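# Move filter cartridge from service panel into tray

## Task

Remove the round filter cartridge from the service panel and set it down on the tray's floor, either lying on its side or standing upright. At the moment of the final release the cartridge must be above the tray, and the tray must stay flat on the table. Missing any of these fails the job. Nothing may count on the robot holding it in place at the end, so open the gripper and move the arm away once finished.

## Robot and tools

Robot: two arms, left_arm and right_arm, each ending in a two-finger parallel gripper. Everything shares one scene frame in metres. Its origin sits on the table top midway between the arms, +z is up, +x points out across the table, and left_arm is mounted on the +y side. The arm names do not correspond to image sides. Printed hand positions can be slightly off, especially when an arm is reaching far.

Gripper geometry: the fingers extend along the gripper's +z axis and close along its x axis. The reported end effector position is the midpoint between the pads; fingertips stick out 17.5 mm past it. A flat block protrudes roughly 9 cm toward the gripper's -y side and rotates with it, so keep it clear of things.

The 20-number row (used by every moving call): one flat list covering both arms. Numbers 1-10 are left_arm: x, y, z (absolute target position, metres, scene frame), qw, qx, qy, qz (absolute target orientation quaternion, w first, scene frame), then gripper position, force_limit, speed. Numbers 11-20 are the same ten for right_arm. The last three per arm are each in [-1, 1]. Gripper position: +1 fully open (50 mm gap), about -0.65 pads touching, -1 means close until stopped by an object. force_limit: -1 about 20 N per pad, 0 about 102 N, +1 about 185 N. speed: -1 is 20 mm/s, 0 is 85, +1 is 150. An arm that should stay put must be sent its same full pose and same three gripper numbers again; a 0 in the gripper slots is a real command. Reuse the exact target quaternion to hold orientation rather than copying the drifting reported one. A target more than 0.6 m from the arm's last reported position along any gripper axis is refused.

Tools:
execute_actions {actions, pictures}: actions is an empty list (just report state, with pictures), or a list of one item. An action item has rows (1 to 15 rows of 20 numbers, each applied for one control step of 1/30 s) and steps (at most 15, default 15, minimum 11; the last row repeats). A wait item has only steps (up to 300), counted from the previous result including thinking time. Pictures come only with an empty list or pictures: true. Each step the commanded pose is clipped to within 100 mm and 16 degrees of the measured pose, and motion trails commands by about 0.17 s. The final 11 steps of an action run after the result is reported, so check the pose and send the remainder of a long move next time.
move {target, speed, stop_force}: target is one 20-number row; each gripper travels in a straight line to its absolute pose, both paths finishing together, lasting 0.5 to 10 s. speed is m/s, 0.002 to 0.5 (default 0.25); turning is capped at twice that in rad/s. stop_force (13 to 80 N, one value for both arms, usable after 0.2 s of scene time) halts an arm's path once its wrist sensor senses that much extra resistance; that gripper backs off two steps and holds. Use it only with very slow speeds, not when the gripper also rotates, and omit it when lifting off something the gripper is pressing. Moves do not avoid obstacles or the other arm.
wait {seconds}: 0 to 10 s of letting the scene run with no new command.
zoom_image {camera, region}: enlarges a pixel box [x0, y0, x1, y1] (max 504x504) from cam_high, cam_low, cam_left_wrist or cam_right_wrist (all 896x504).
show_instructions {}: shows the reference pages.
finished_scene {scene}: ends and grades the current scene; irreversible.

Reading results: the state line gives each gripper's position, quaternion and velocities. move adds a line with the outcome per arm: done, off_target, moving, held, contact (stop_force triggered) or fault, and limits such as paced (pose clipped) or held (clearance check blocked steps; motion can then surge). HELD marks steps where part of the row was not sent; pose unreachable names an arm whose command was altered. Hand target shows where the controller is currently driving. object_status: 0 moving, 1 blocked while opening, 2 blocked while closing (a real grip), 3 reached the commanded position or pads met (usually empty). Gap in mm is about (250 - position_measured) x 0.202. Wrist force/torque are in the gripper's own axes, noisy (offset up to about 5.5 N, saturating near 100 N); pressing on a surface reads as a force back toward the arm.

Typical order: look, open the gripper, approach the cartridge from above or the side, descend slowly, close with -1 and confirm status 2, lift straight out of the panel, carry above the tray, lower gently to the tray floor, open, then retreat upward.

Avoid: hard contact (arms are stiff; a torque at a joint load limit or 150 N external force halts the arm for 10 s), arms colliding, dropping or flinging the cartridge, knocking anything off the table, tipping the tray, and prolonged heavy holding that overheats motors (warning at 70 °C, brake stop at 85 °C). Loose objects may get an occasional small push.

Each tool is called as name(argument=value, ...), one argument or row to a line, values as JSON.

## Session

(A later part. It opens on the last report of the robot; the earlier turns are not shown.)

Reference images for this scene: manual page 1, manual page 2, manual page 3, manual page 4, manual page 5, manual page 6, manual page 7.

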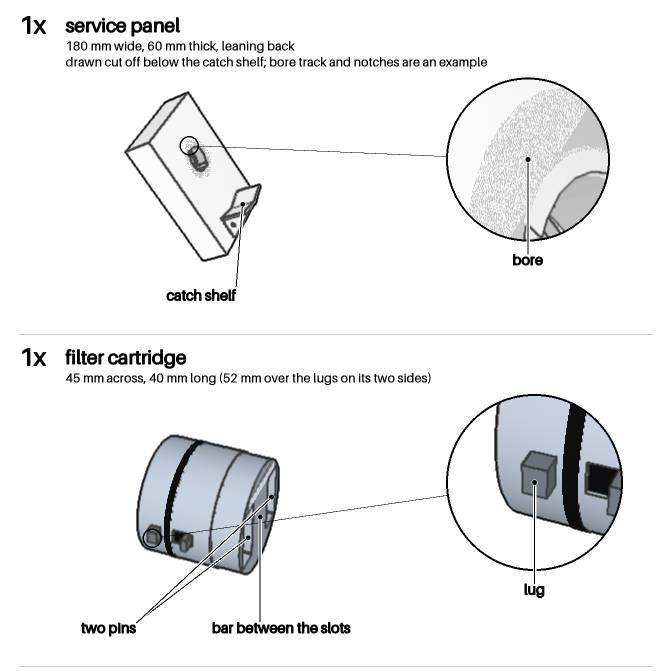

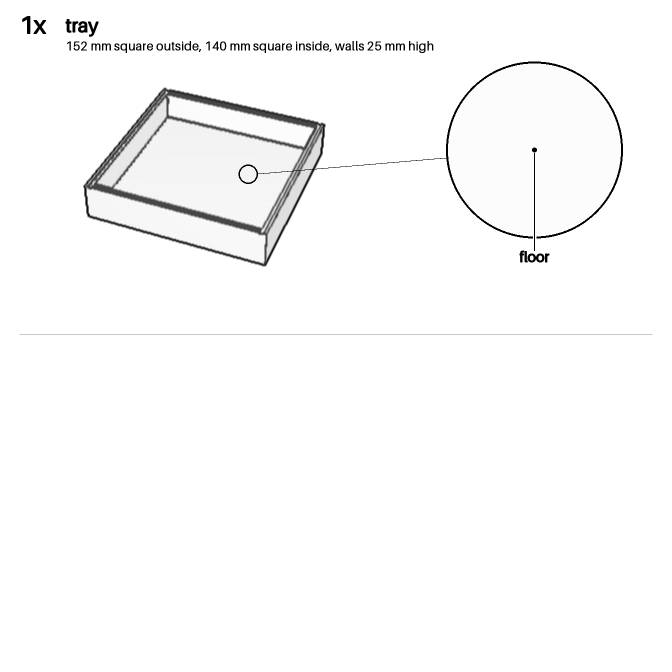

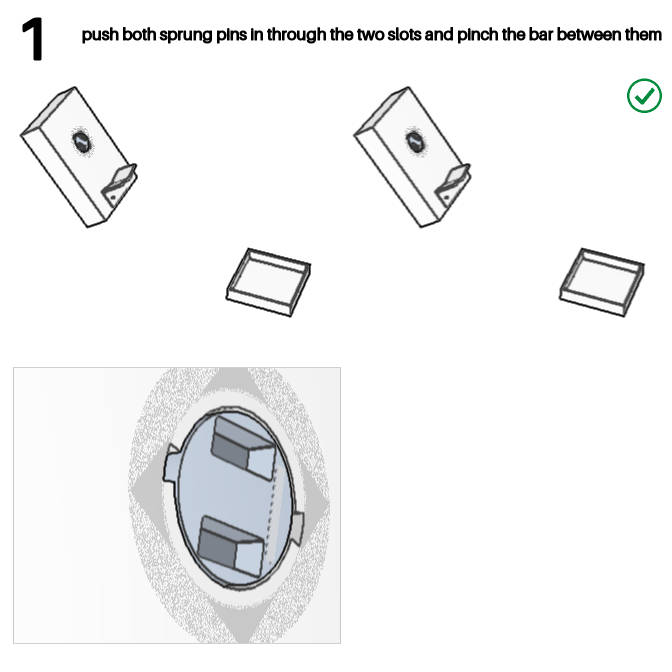

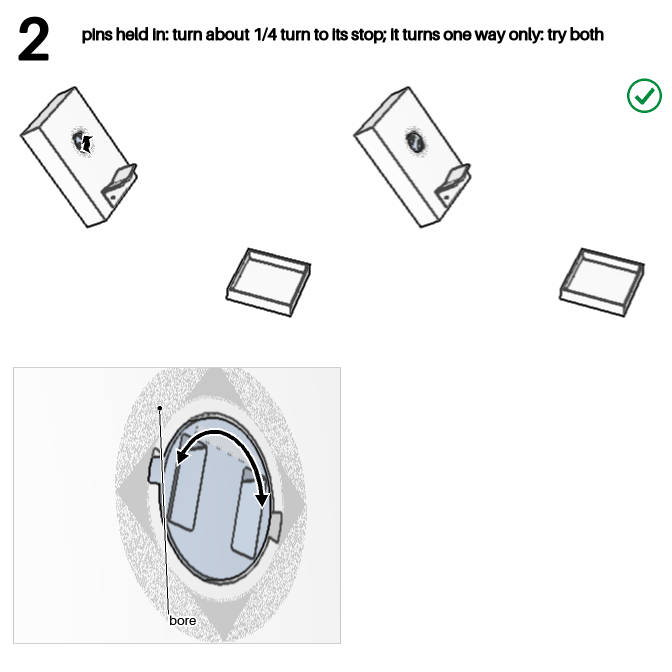

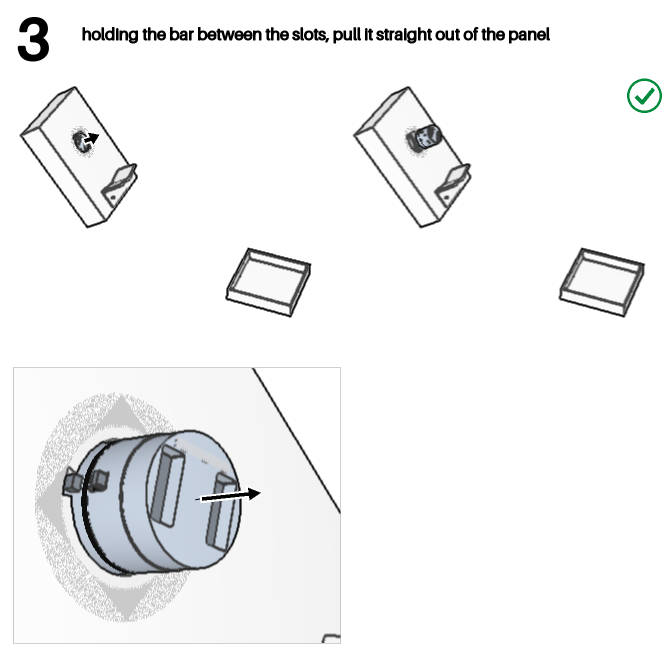

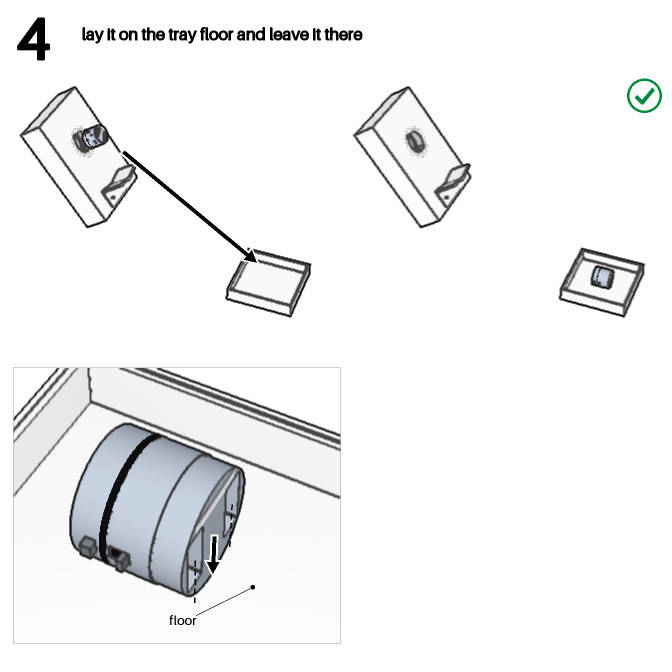

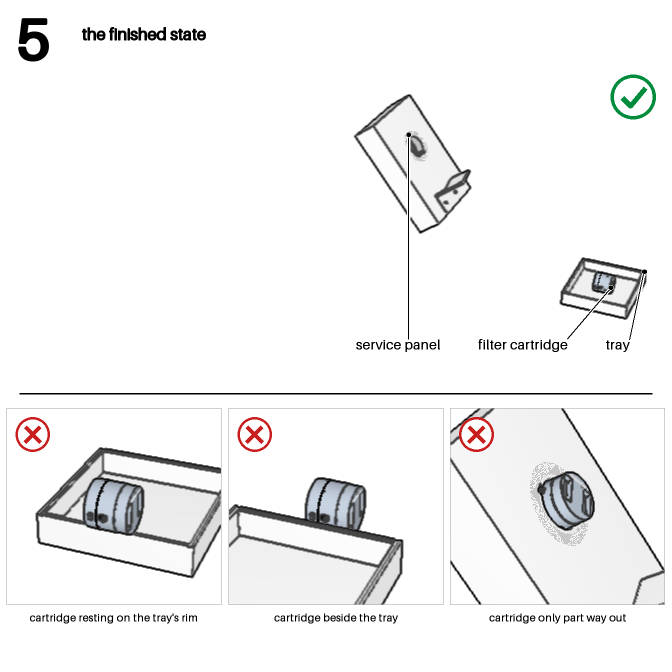

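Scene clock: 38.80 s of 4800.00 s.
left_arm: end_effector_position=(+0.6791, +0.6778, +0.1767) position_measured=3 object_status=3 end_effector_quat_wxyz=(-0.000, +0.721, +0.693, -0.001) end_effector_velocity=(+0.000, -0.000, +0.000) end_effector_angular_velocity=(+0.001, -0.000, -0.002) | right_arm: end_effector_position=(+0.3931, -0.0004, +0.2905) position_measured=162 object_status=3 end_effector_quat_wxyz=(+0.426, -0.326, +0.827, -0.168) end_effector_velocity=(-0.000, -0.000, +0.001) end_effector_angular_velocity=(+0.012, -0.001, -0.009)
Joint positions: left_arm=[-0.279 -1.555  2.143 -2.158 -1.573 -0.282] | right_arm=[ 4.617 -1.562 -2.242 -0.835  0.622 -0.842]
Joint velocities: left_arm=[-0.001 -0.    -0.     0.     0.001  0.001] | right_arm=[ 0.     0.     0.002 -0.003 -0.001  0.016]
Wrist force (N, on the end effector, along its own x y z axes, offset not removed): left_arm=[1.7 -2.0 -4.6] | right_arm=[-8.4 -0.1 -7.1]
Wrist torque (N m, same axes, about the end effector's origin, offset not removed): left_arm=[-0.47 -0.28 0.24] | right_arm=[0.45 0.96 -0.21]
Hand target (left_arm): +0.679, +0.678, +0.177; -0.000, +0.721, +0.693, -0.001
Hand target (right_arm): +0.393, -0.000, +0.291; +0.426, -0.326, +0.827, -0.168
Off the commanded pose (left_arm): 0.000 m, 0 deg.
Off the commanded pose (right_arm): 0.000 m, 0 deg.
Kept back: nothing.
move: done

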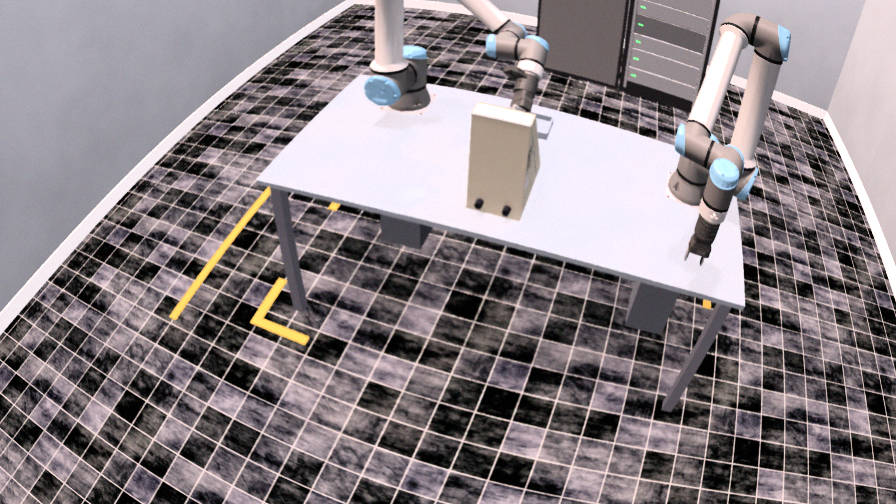

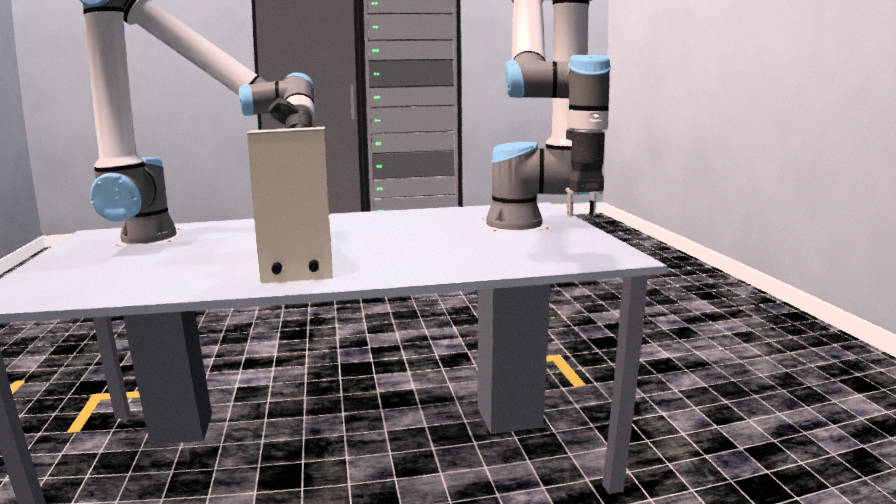

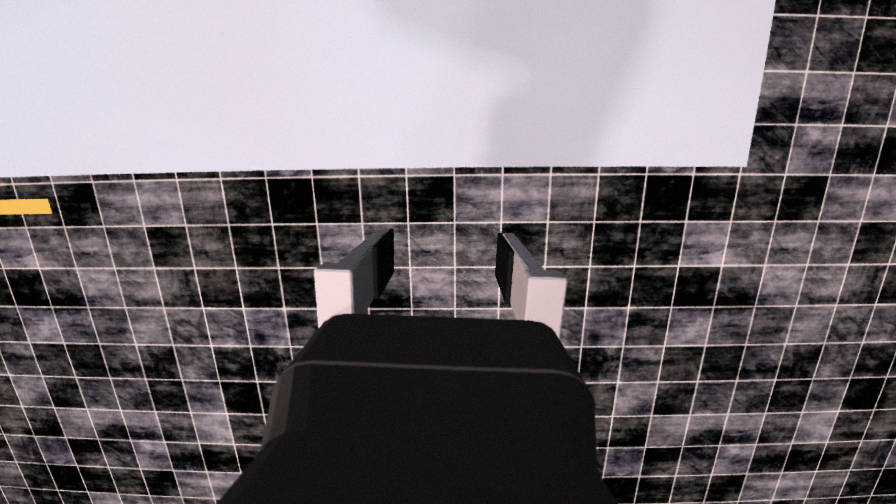

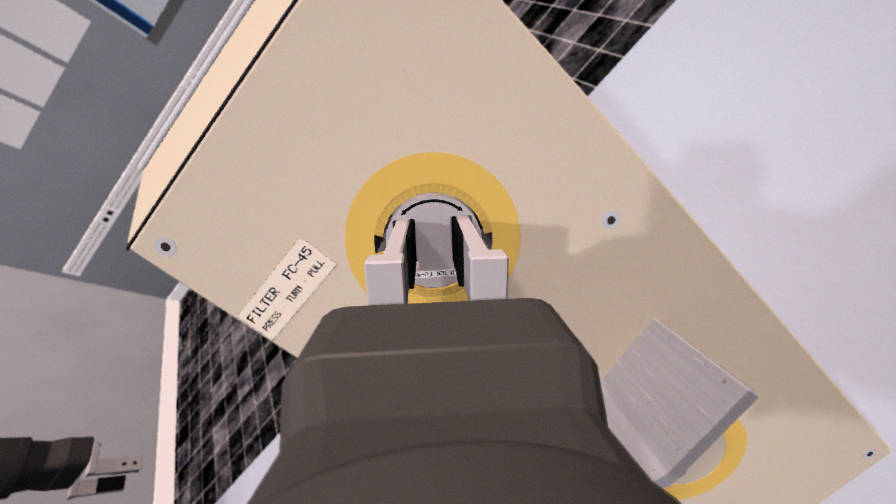

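execute_actions(
  actions=[
    {"rows": [[0.6791, 0.6778, 0.1767, 0.0, 0.721, 0.693, -0.001, 1, 0, 0, 0.39317, -0.0003, 0.29067, 0.4260, -0.3258, 0.8271, -0.1678, -0.064, -0.5, 0],[0.6791, 0.6778, 0.1767, 0.0, 0.721, 0.693, -0.001, 1, 0, 0, 0.39326, -0.00017, 0.29079, 0.4260, -0.3258, 0.8271, -0.1678, -0.064, -0.5, 0],[0.6791, 0.6778, 0.1767, 0.0, 0.721, 0.693, -0.001, 1, 0, 0, 0.39334, -0.00003, 0.29091, 0.4260, -0.3258, 0.8271, -0.1678, -0.064, -0.5, 0],[0.6791, 0.6778, 0.1767, 0.0, 0.721, 0.693, -0.001, 1, 0, 0, 0.39334, -0.00003, 0.29091, 0.4260, -0.3258, 0.8271, -0.1678, -0.064, -0.5, 0],[0.6791, 0.6778, 0.1767, 0.0, 0.721, 0.693, -0.001, 1, 0, 0, 0.39334, -0.00003, 0.29091, 0.4260, -0.3258, 0.8271, -0.1678, -0.064, -0.5, 0],[0.6791, 0.6778, 0.1767, 0.0, 0.721, 0.693, -0.001, 1, 0, 0, 0.39334, -0.00003, 0.29091, 0.4260, -0.3258, 0.8271, -0.1678, -0.064, -0.5, 0],[0.6791, 0.6778, 0.1767, 0.0, 0.721, 0.693, -0.001, 1, 0, 0, 0.39334, -0.00003, 0.29091, 0.4260, -0.3258, 0.8271, -0.1678, -0.064, -0.5, 0],[0.6791, 0.6778, 0.1767, 0.0, 0.721, 0.693, -0.001, 1, 0, 0, 0.39334, -0.00003, 0.29091, 0.4260, -0.3258, 0.8271, -0.1678, -0.064, -0.5, 0],[0.6791, 0.6778, 0.1767, 0.0, 0.721, 0.693, -0.001, 1, 0, 0, 0.39334, -0.00003, 0.29091, 0.4260, -0.3258, 0.8271, -0.1678, -0.064, -0.5, 0],[0.6791, 0.6778, 0.1767, 0.0, 0.721, 0.693, -0.001, 1, 0, 0, 0.39334, -0.00003, 0.29091, 0.4260, -0.3258, 0.8271, -0.1678, -0.064, -0.5, 0],[0.6791, 0.6778, 0.1767, 0.0, 0.721, 0.693, -0.001, 1, 0, 0, 0.39334, -0.00003, 0.29091, 0.4260, -0.3258, 0.8271, -0.1678, -0.064, -0.5, 0],[0.6791, 0.6778, 0.1767, 0.0, 0.721, 0.693, -0.001, 1, 0, 0, 0.39334, -0.00003, 0.29091, 0.4260, -0.3258, 0.8271, -0.1678, -0.064, -0.5, 0],[0.6791, 0.6778, 0.1767, 0.0, 0.721, 0.693, -0.001, 1, 0, 0, 0.39334, -0.00003, 0.29091, 0.4260, -0.3258, 0.8271, -0.1678, -1, -0.5, -1]], "steps": 15},
  ],
)

wait(
  seconds=0.4,
)

Scene clock: 41.50 s of 4800.00 s.
left_arm: end_effector_position=(+0.6791, +0.6778, +0.1767) position_measured=3 object_status=3 end_effector_quat_wxyz=(-0.000, +0.721, +0.693, -0.001) end_effector_velocity=(+0.001, +0.000, +0.001) end_effector_angular_velocity=(+0.000, -0.003, +0.001) | right_arm: end_effector_position=(+0.3932, -0.0003, +0.2907) position_measured=162 object_status=3 end_effector_quat_wxyz=(+0.426, -0.326, +0.827, -0.168) end_effector_velocity=(+0.002, +0.002, +0.003) end_effector_angular_velocity=(+0.004, -0.000, -0.002)
Joint positions: left_arm=[-0.279 -1.555  2.143 -2.158 -1.573 -0.282] | right_arm=[ 4.617 -1.562 -2.241 -0.835  0.621 -0.84 ]
Joint velocities: left_arm=[ 0.    -0.    -0.001 -0.001  0.001 -0.001] | right_arm=[-0.003 -0.001  0.005  0.    -0.    -0.001]
Wrist force (N, on the end effector, along its own x y z axes, offset not removed): left_arm=[-1.0 0.0 -4.3] | right_arm=[-1.0 -0.7 -1.4]
Wrist torque (N m, same axes, about the end effector's origin, offset not removed): left_arm=[-0.10 0.19 0.20] | right_arm=[0.14 -0.34 -0.32]
Steps of this call (steps 1 to 77: nothing new was sent; steps 78 to 81: the first 4 steps of this action). Readings (end_effector_position | what the end effector reports):
78: left_arm (+0.6791, +0.6778, +0.1767) | right_arm (+0.3931, -0.0004, +0.2906) | left_arm position_measured=3 object_status=3 | right_arm position_measured=162 object_status=3
79: left_arm (+0.6791, +0.6778, +0.1767) | right_arm (+0.3931, -0.0004, +0.2906) | left_arm position_measured=3 object_status=3 | right_arm position_measured=162 object_status=3
81: the state above

Scene clock: 42.27 s of 4800.00 s.
left_arm: end_effector_position=(+0.6791, +0.6778, +0.1767) position_measured=3 object_status=3 end_effector_quat_wxyz=(-0.000, +0.721, +0.693, -0.001) end_effector_velocity=(+0.001, +0.000, -0.000) end_effector_angular_velocity=(+0.001, +0.001, +0.001) | right_arm: end_effector_position=(+0.3933, -0.0000, +0.2909) position_measured=175 object_status=2 end_effector_quat_wxyz=(+0.426, -0.326, +0.827, -0.168) end_effector_velocity=(+0.000, -0.000, -0.000) end_effector_angular_velocity=(-0.001, +0.000, +0.000)
Joint positions: left_arm=[-0.279 -1.555  2.143 -2.158 -1.573 -0.282] | right_arm=[ 4.616 -1.563 -2.241 -0.836  0.621 -0.841]
Joint velocities: left_arm=[ 0.001  0.001 -0.001  0.001  0.001 -0.   ] | right_arm=[-0. -0.  0. -0.  0. -0.]
Wrist force (N, on the end effector, along its own x y z axes, offset not removed): left_arm=[0.1 -1.5 -2.9] | right_arm=[1.3 -0.6 -0.2]
Wrist torque (N m, same axes, about the end effector's origin, offset not removed): left_arm=[-0.35 -0.06 0.12] | right_arm=[0.36 0.32 -0.44]
Hand target (left_arm): +0.679, +0.678, +0.177; -0.000, +0.721, +0.693, -0.001
Hand target (right_arm): +0.393, -0.000, +0.291; +0.426, -0.326, +0.827, -0.168
Off the commanded pose (left_arm): 0.000 m, 0 deg.
Off the commanded pose (right_arm): 0.000 m, 0 deg.
Kept back: nothing.
Steps of this call (steps 1 to 11: the last 11 steps of your previous action; steps 12 to 23: nothing new was sent). Readings (end_effector_position | what the end effector reports):
1: left_arm (+0.6791, +0.6778, +0.1767) | right_arm (+0.3932, -0.0003, +0.2907) | left_arm position_measured=3 object_status=3 | right_arm position_measured=162 object_status=3
2: left_arm (+0.6791, +0.6778, +0.1767) | right_arm (+0.3932, -0.0002, +0.2907) | left_arm position_measured=3 object_status=3 | right_arm position_measured=162 object_status=3
4: left_arm (+0.6791, +0.6778, +0.1767) | right_arm (+0.3933, -0.0002, +0.2908) | left_arm position_measured=3 object_status=3 | right_arm position_measured=162 object_status=3
8: left_arm (+0.6791, +0.6778, +0.1767) | right_arm (+0.3933, -0.0001, +0.2909) | left_arm position_measured=3 object_status=3 | right_arm position_measured=162 object_status=3
23: the state above

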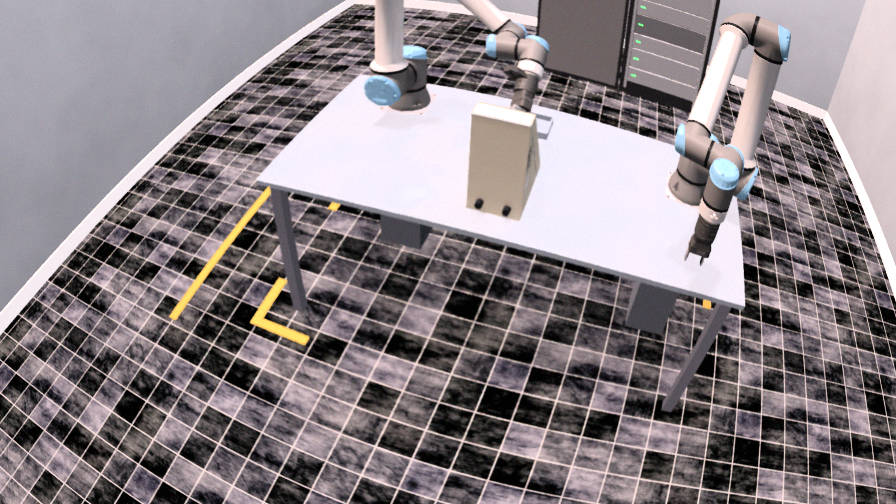

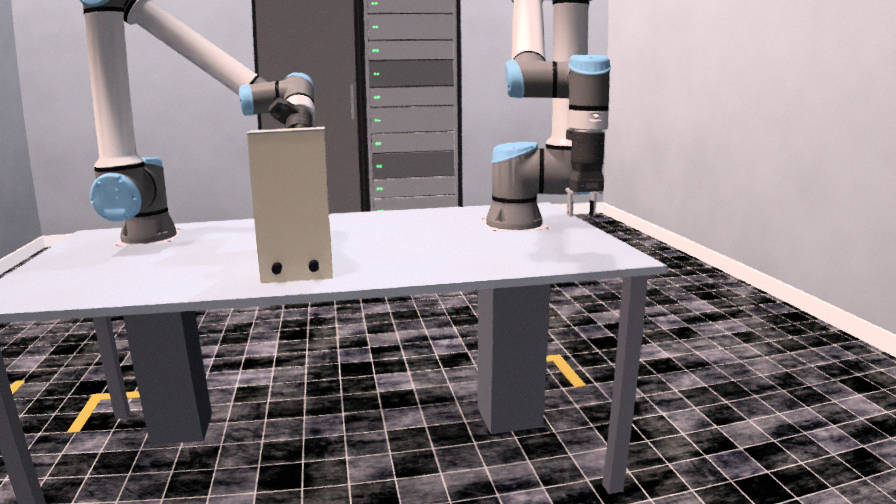

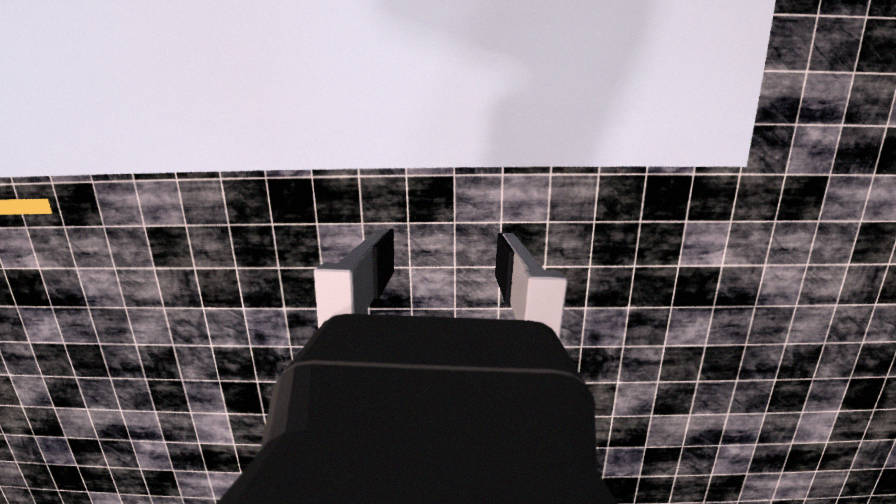

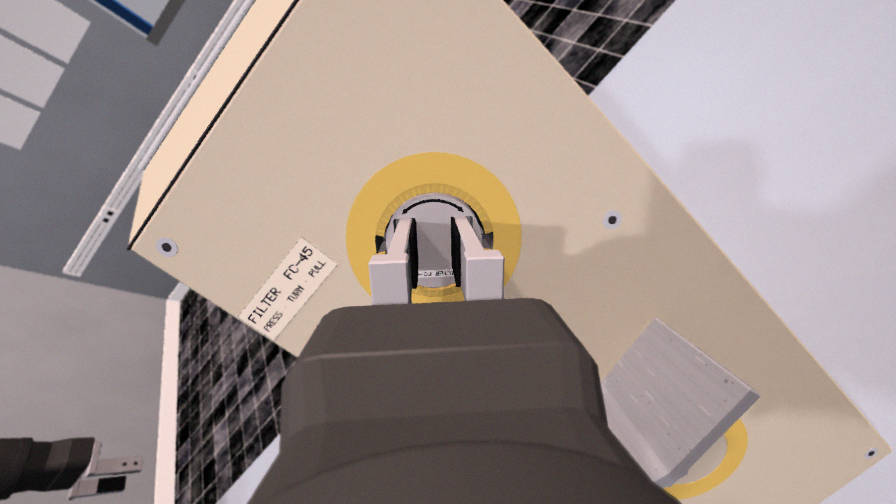

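move(
  target=[0.6791, 0.6778, 0.1767, 0.0, 0.721, 0.693, -0.001, 1, 0, 0, 0.3526, 0.0, 0.3199, 0.4260, -0.3258, 0.8271, -0.1678, -1, -0.5, -1],
  speed=0.013,
  stop_force=30,
)

Scene clock: 46.90 s of 4800.00 s.
left_arm: end_effector_position=(+0.6791, +0.6778, +0.1767) position_measured=3 object_status=3 end_effector_quat_wxyz=(-0.000, +0.721, +0.693, -0.001) end_effector_velocity=(+0.000, +0.001, +0.000) end_effector_angular_velocity=(+0.001, +0.000, +0.002) | right_arm: end_effector_position=(+0.3529, +0.0000, +0.3197) position_measured=175 object_status=2 end_effector_quat_wxyz=(+0.426, -0.326, +0.827, -0.168) end_effector_velocity=(-0.002, +0.000, +0.001) end_effector_angular_velocity=(-0.000, -0.000, +0.000)
Joint positions: left_arm=[-0.279 -1.555  2.143 -2.158 -1.573 -0.282] | right_arm=[ 4.689 -1.491 -2.22  -1.029  0.62  -0.716]
Joint velocities: left_arm=[ 0.001  0.    -0.     0.001  0.001 -0.001] | right_arm=[ 0.004  0.003  0.001 -0.01   0.     0.006]
Wrist force (N, on the end effector, along its own x y z axes, offset not removed): left_arm=[0.4 0.7 -5.8] | right_arm=[2.5 1.0 0.8]
Wrist torque (N m, same axes, about the end effector's origin, offset not removed): left_arm=[-0.01 -0.06 0.05] | right_arm=[0.08 -0.08 -0.41]
Hand target (left_arm): +0.679, +0.678, +0.177; -0.000, +0.721, +0.693, -0.001
Hand target (right_arm): +0.353, +0.000, +0.320; +0.426, -0.326, +0.827, -0.168
Off the commanded pose (left_arm): 0.000 m, 0 deg.
Off the commanded pose (right_arm): 0.000 m, 0 deg.
Kept back: nothing.
move: done

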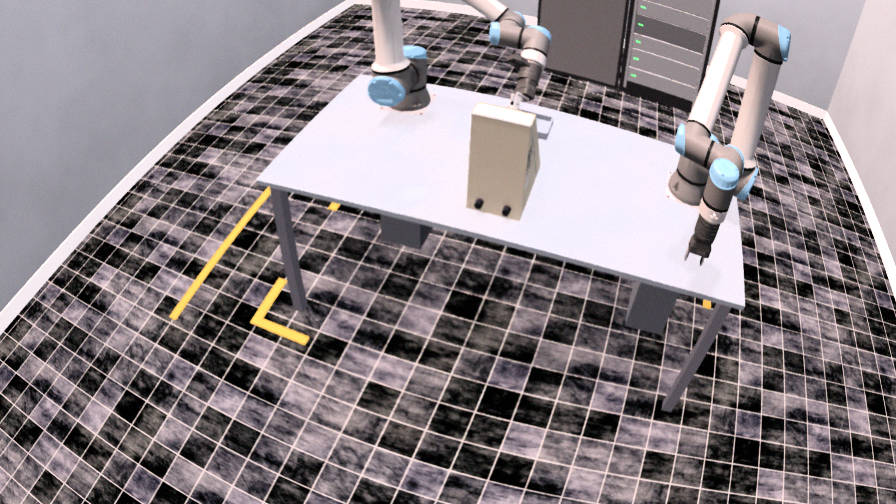

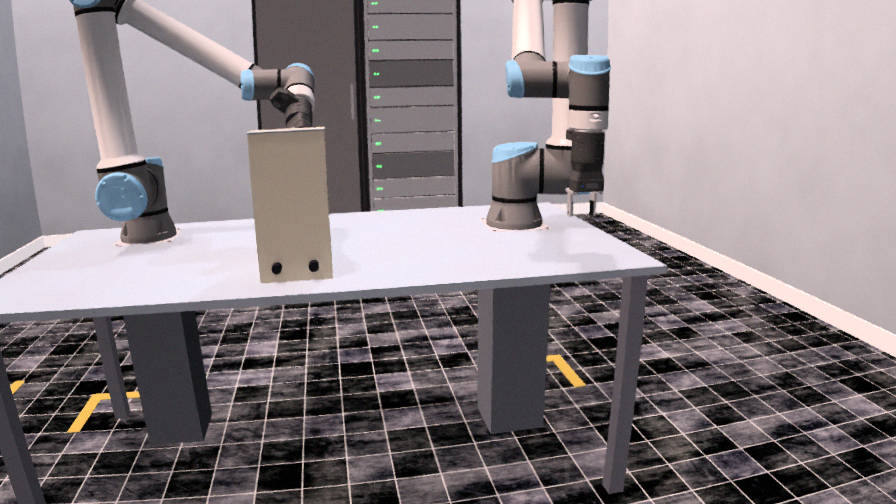

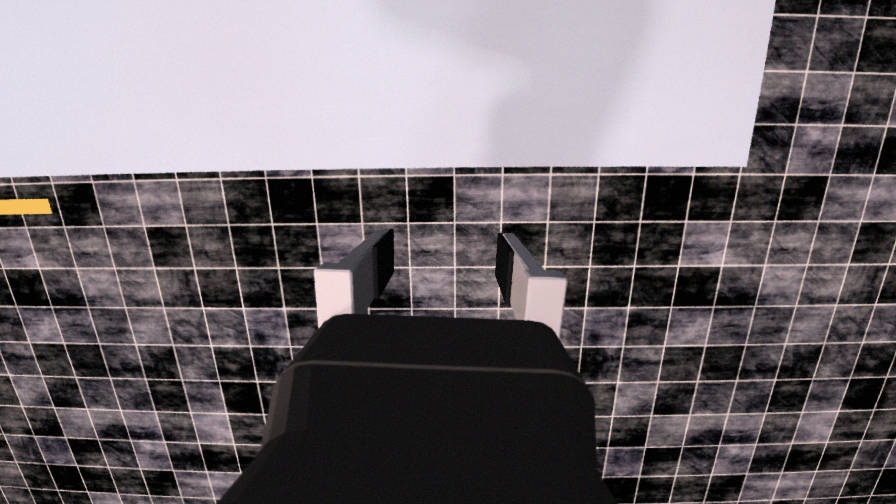

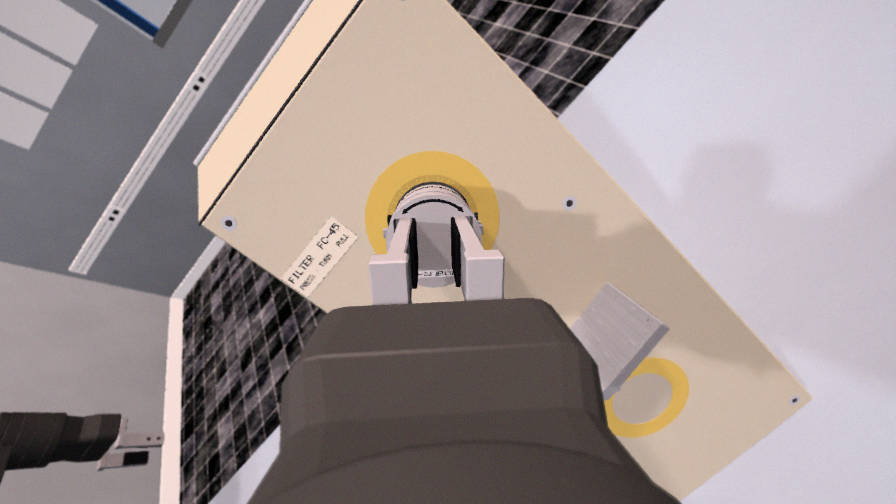

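move(
  target=[0.6791, 0.6778, 0.1767, 0.0, 0.721, 0.693, -0.001, 1, 0, 0, -0.06, 0.0, 0.24, 0, -0.3665, 0.9304, 0, -1, -0.5, -1],
  speed=0.25,
)

Scene clock: 50.67 s of 4800.00 s.
left_arm: end_effector_position=(+0.6791, +0.6778, +0.1767) position_measured=3 object_status=3 end_effector_quat_wxyz=(-0.000, +0.721, +0.693, -0.001) end_effector_velocity=(+0.001, -0.001, +0.000) end_effector_angular_velocity=(-0.001, -0.001, -0.001) | right_arm: end_effector_position=(-0.0595, +0.0004, +0.2400) position_measured=175 object_status=2 end_effector_quat_wxyz=(+0.000, -0.366, +0.930, -0.000) end_effector_velocity=(-0.002, +0.000, -0.001) end_effector_angular_velocity=(+0.000, +0.004, -0.000)
Joint positions: left_arm=[-0.279 -1.555  2.143 -2.158 -1.573 -0.282] | right_arm=[ 5.01  -1.393 -2.19  -1.131  1.57  -0.409]
Joint velocities: left_arm=[-0.001  0.001 -0.001 -0.001 -0.     0.   ] | right_arm=[ 0.001 -0.001 -0.001  0.004  0.004  0.001]
Wrist force (N, on the end effector, along its own x y z axes, offset not removed): left_arm=[-0.3 -2.4 -4.2] | right_arm=[1.3 -1.0 3.0]
Wrist torque (N m, same axes, about the end effector's origin, offset not removed): left_arm=[-0.59 0.21 0.25] | right_arm=[-0.27 -0.09 -0.43]
Hand target (left_arm): +0.679, +0.678, +0.177; -0.000, +0.721, +0.693, -0.001
Hand target (right_arm): -0.060, +0.000, +0.240; +0.000, -0.366, +0.930, -0.000
Off the commanded pose (left_arm): 0.000 m, 0 deg.
Off the commanded pose (right_arm): 0.001 m, 0 deg.
Kept back: nothing.
move: done

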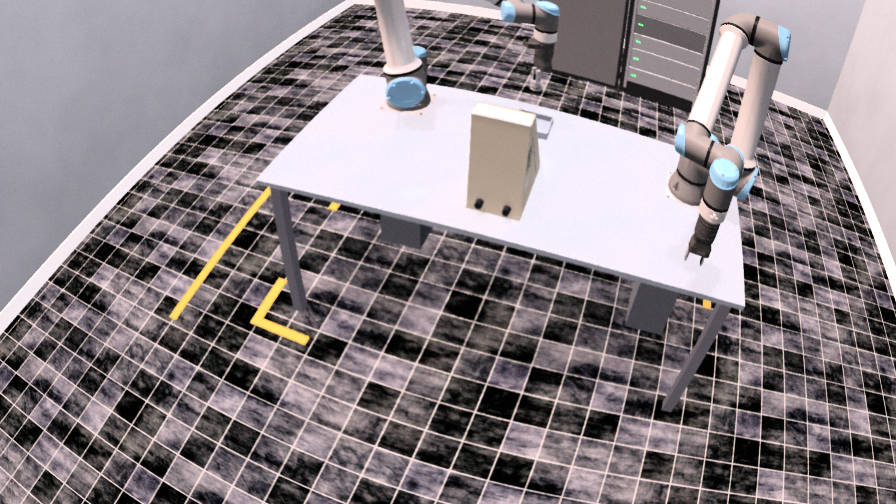

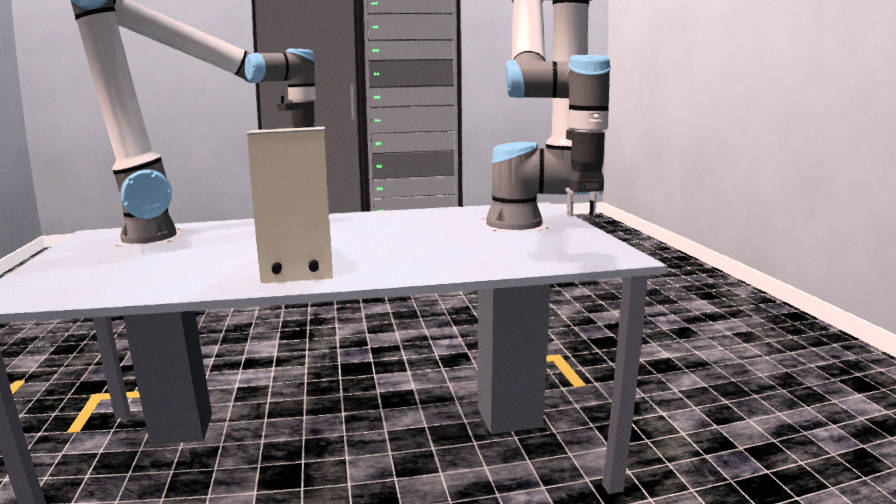

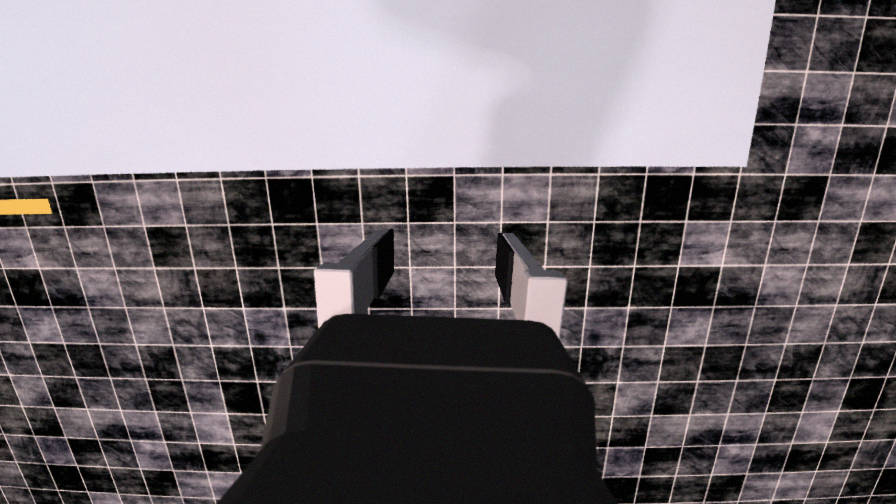

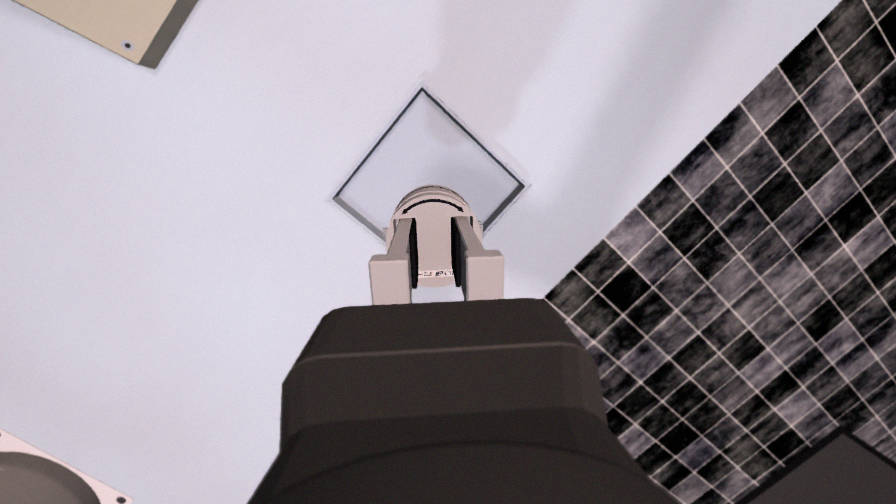

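move(
  target=[0.6791, 0.6778, 0.1767, 0.0, 0.721, 0.693, -0.001, 1, 0, 0, -0.06, 0.0, 0.062, 0, -0.3665, 0.9304, 0, -1, -0.5, -1],
  speed=0.15,
)

move(
  target=[0.6791, 0.6778, 0.1767, 0.0, 0.721, 0.693, -0.001, 1, 0, 0, -0.06, 0.0, 0.045, 0, -0.3665, 0.9304, 0, -1, -0.5, -1],
  speed=0.004,
  stop_force=14,
)

Scene clock: 53.00 s of 4800.00 s.
left_arm: end_effector_position=(+0.6791, +0.6778, +0.1767) position_measured=3 object_status=3 end_effector_quat_wxyz=(-0.000, +0.721, +0.693, -0.001) end_effector_velocity=(-0.000, -0.001, -0.000) end_effector_angular_velocity=(-0.000, +0.001, -0.001) | right_arm: end_effector_position=(-0.0600, +0.0000, +0.0624) position_measured=175 object_status=2 end_effector_quat_wxyz=(+0.000, -0.367, +0.930, -0.000) end_effector_velocity=(-0.000, +0.001, -0.002) end_effector_angular_velocity=(+0.001, +0.000, -0.000)
Joint positions: left_arm=[-0.279 -1.555  2.143 -2.158 -1.573 -0.282] | right_arm=[ 5.011 -1.623 -2.372 -0.718  1.571 -0.408]
Joint velocities: left_arm=[-0.001  0.    -0.     0.001 -0.001  0.   ] | right_arm=[-0.    -0.005 -0.001  0.007  0.     0.   ]
Wrist force (N, on the end effector, along its own x y z axes, offset not removed): left_arm=[-0.3 1.3 -4.5] | right_arm=[-3.7 2.9 -0.5]
Wrist torque (N m, same axes, about the end effector's origin, offset not removed): left_arm=[0.08 0.10 0.24] | right_arm=[0.43 0.94 -0.18]
Hand target (left_arm): +0.679, +0.678, +0.177; -0.000, +0.721, +0.693, -0.001
Hand target (right_arm): -0.060, +0.000, +0.062; +0.000, -0.367, +0.930, -0.000
Off the commanded pose (left_arm): 0.000 m, 0 deg.
Off the commanded pose (right_arm): 0.000 m, 0 deg.
Kept back: nothing.
move: done

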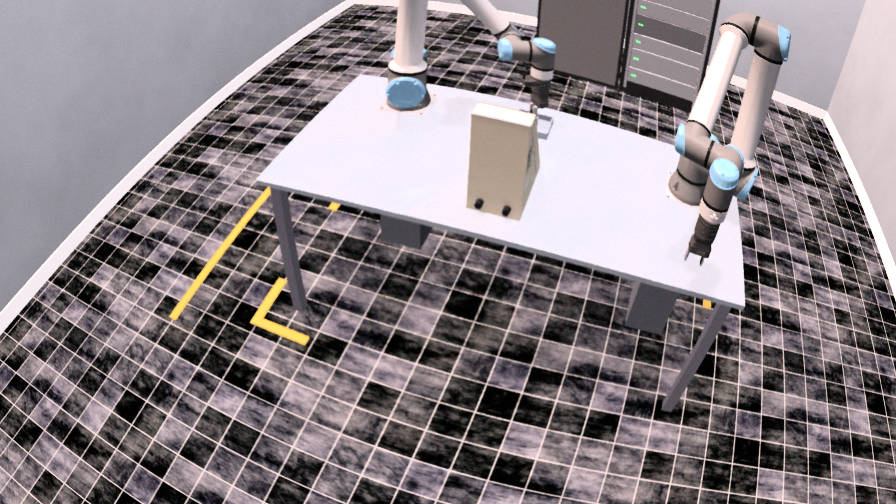

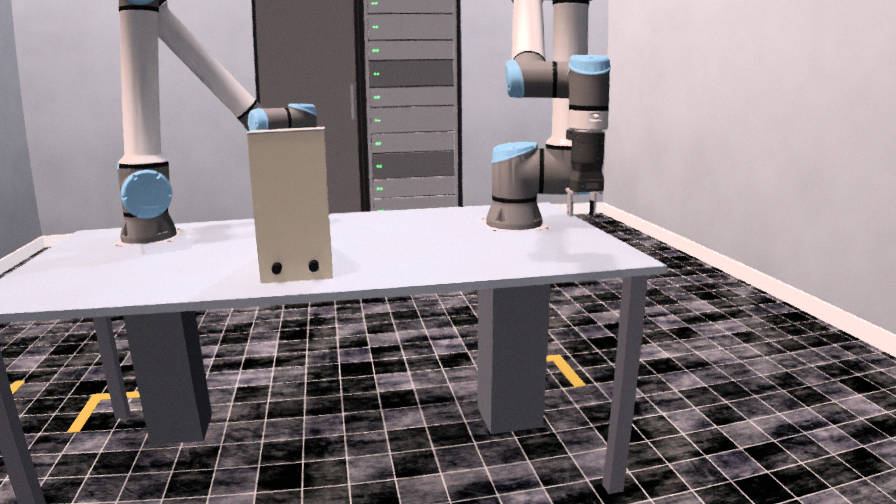

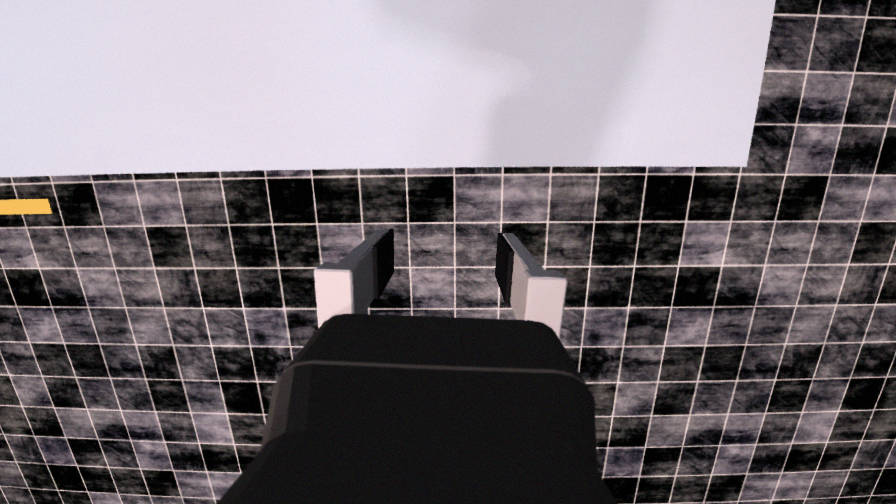

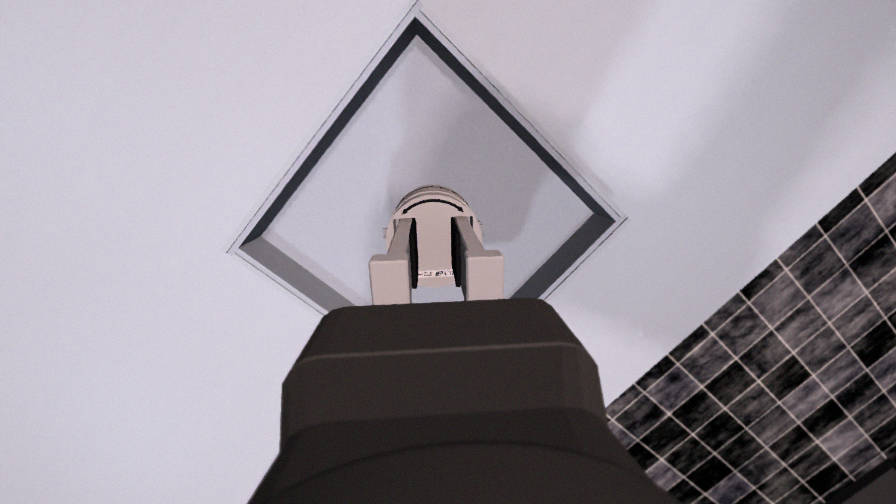

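Scene clock: 55.23 s of 4800.00 s.
left_arm: end_effector_position=(+0.6791, +0.6778, +0.1767) position_measured=3 object_status=3 end_effector_quat_wxyz=(-0.000, +0.721, +0.693, -0.001) end_effector_velocity=(+0.000, -0.001, +0.000) end_effector_angular_velocity=(-0.000, -0.000, -0.001) | right_arm: end_effector_position=(-0.0601, +0.0000, +0.0549) position_measured=175 object_status=2 end_effector_quat_wxyz=(-0.000, -0.367, +0.930, +0.000) end_effector_velocity=(+0.000, -0.001, +0.000) end_effector_angular_velocity=(-0.002, -0.001, -0.001)
Joint positions: left_arm=[-0.279 -1.555  2.143 -2.158 -1.573 -0.282] | right_arm=[ 5.011 -1.636 -2.377 -0.699  1.571 -0.408]
Joint velocities: left_arm=[-0.001  0.    -0.001  0.    -0.    -0.   ] | right_arm=[-0.     0.001 -0.    -0.004  0.     0.001]
Wrist force (N, on the end effector, along its own x y z axes, offset not removed): left_arm=[-2.5 -0.2 -3.9] | right_arm=[9.5 -3.9 -44.4]
Wrist torque (N m, same axes, about the end effector's origin, offset not removed): left_arm=[-0.11 0.50 0.30] | right_arm=[1.08 0.29 -0.29]
Hand target (left_arm): +0.679, +0.678, +0.177; -0.000, +0.721, +0.693, -0.001
Hand target (right_arm): -0.060, +0.000, +0.055; -0.000, -0.367, +0.930, +0.000
Off the commanded pose (left_arm): 0.000 m, 0 deg.
Off the commanded pose (right_arm): 0.010 m, 0 deg.
Kept back: nothing.
move: contact (right_arm)

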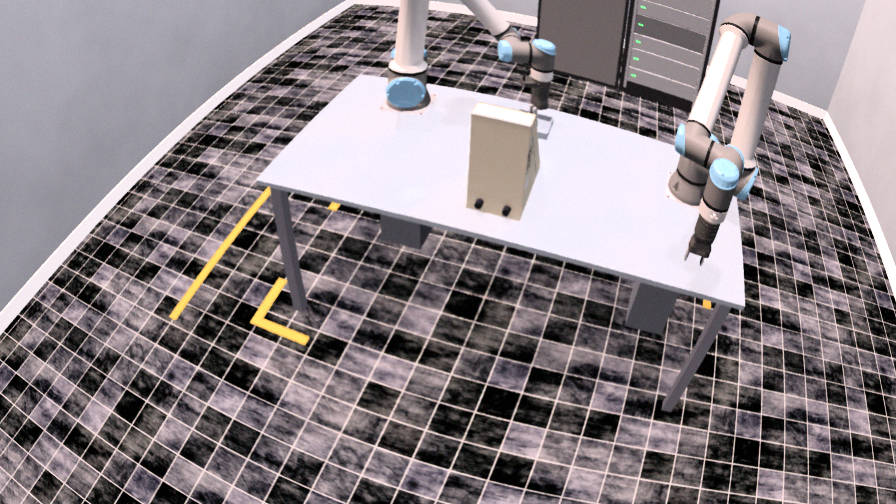

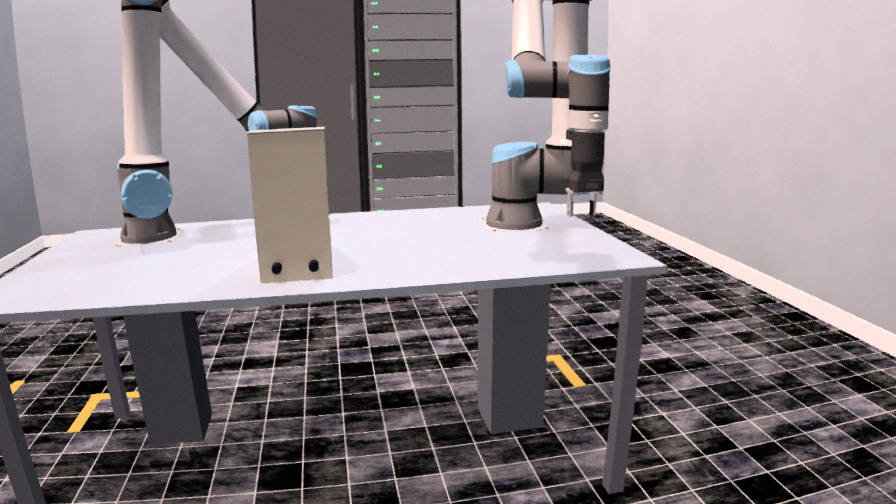

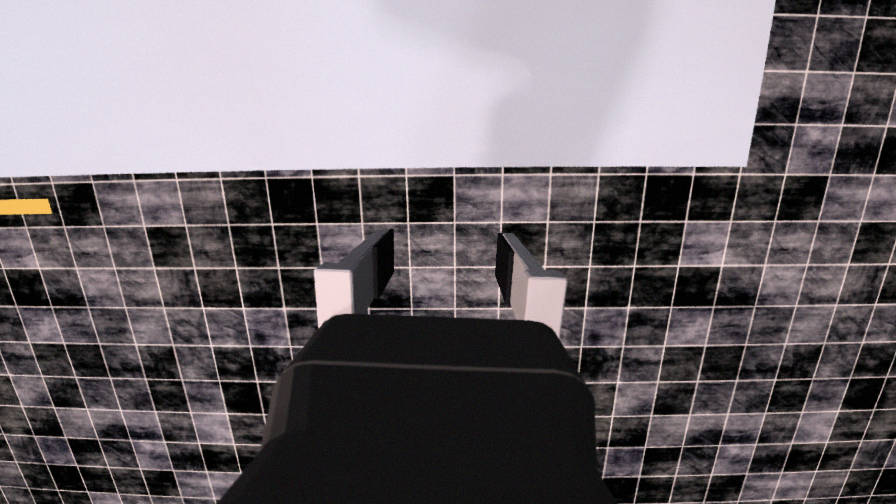

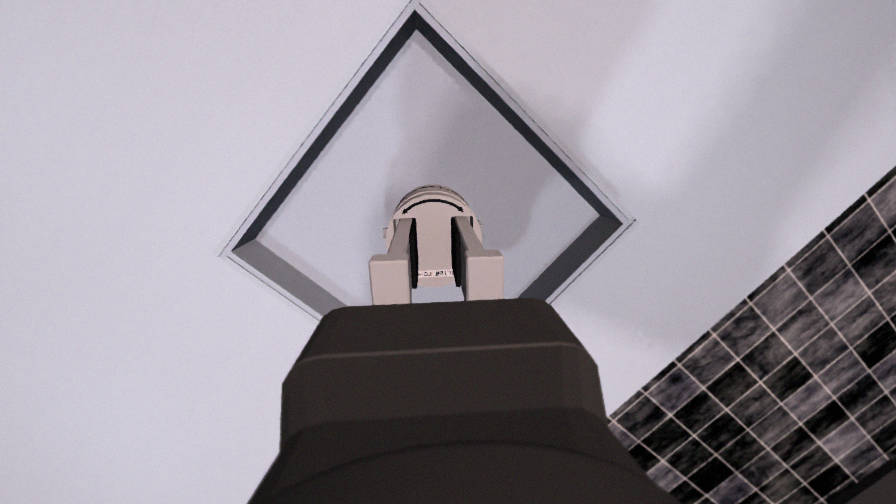

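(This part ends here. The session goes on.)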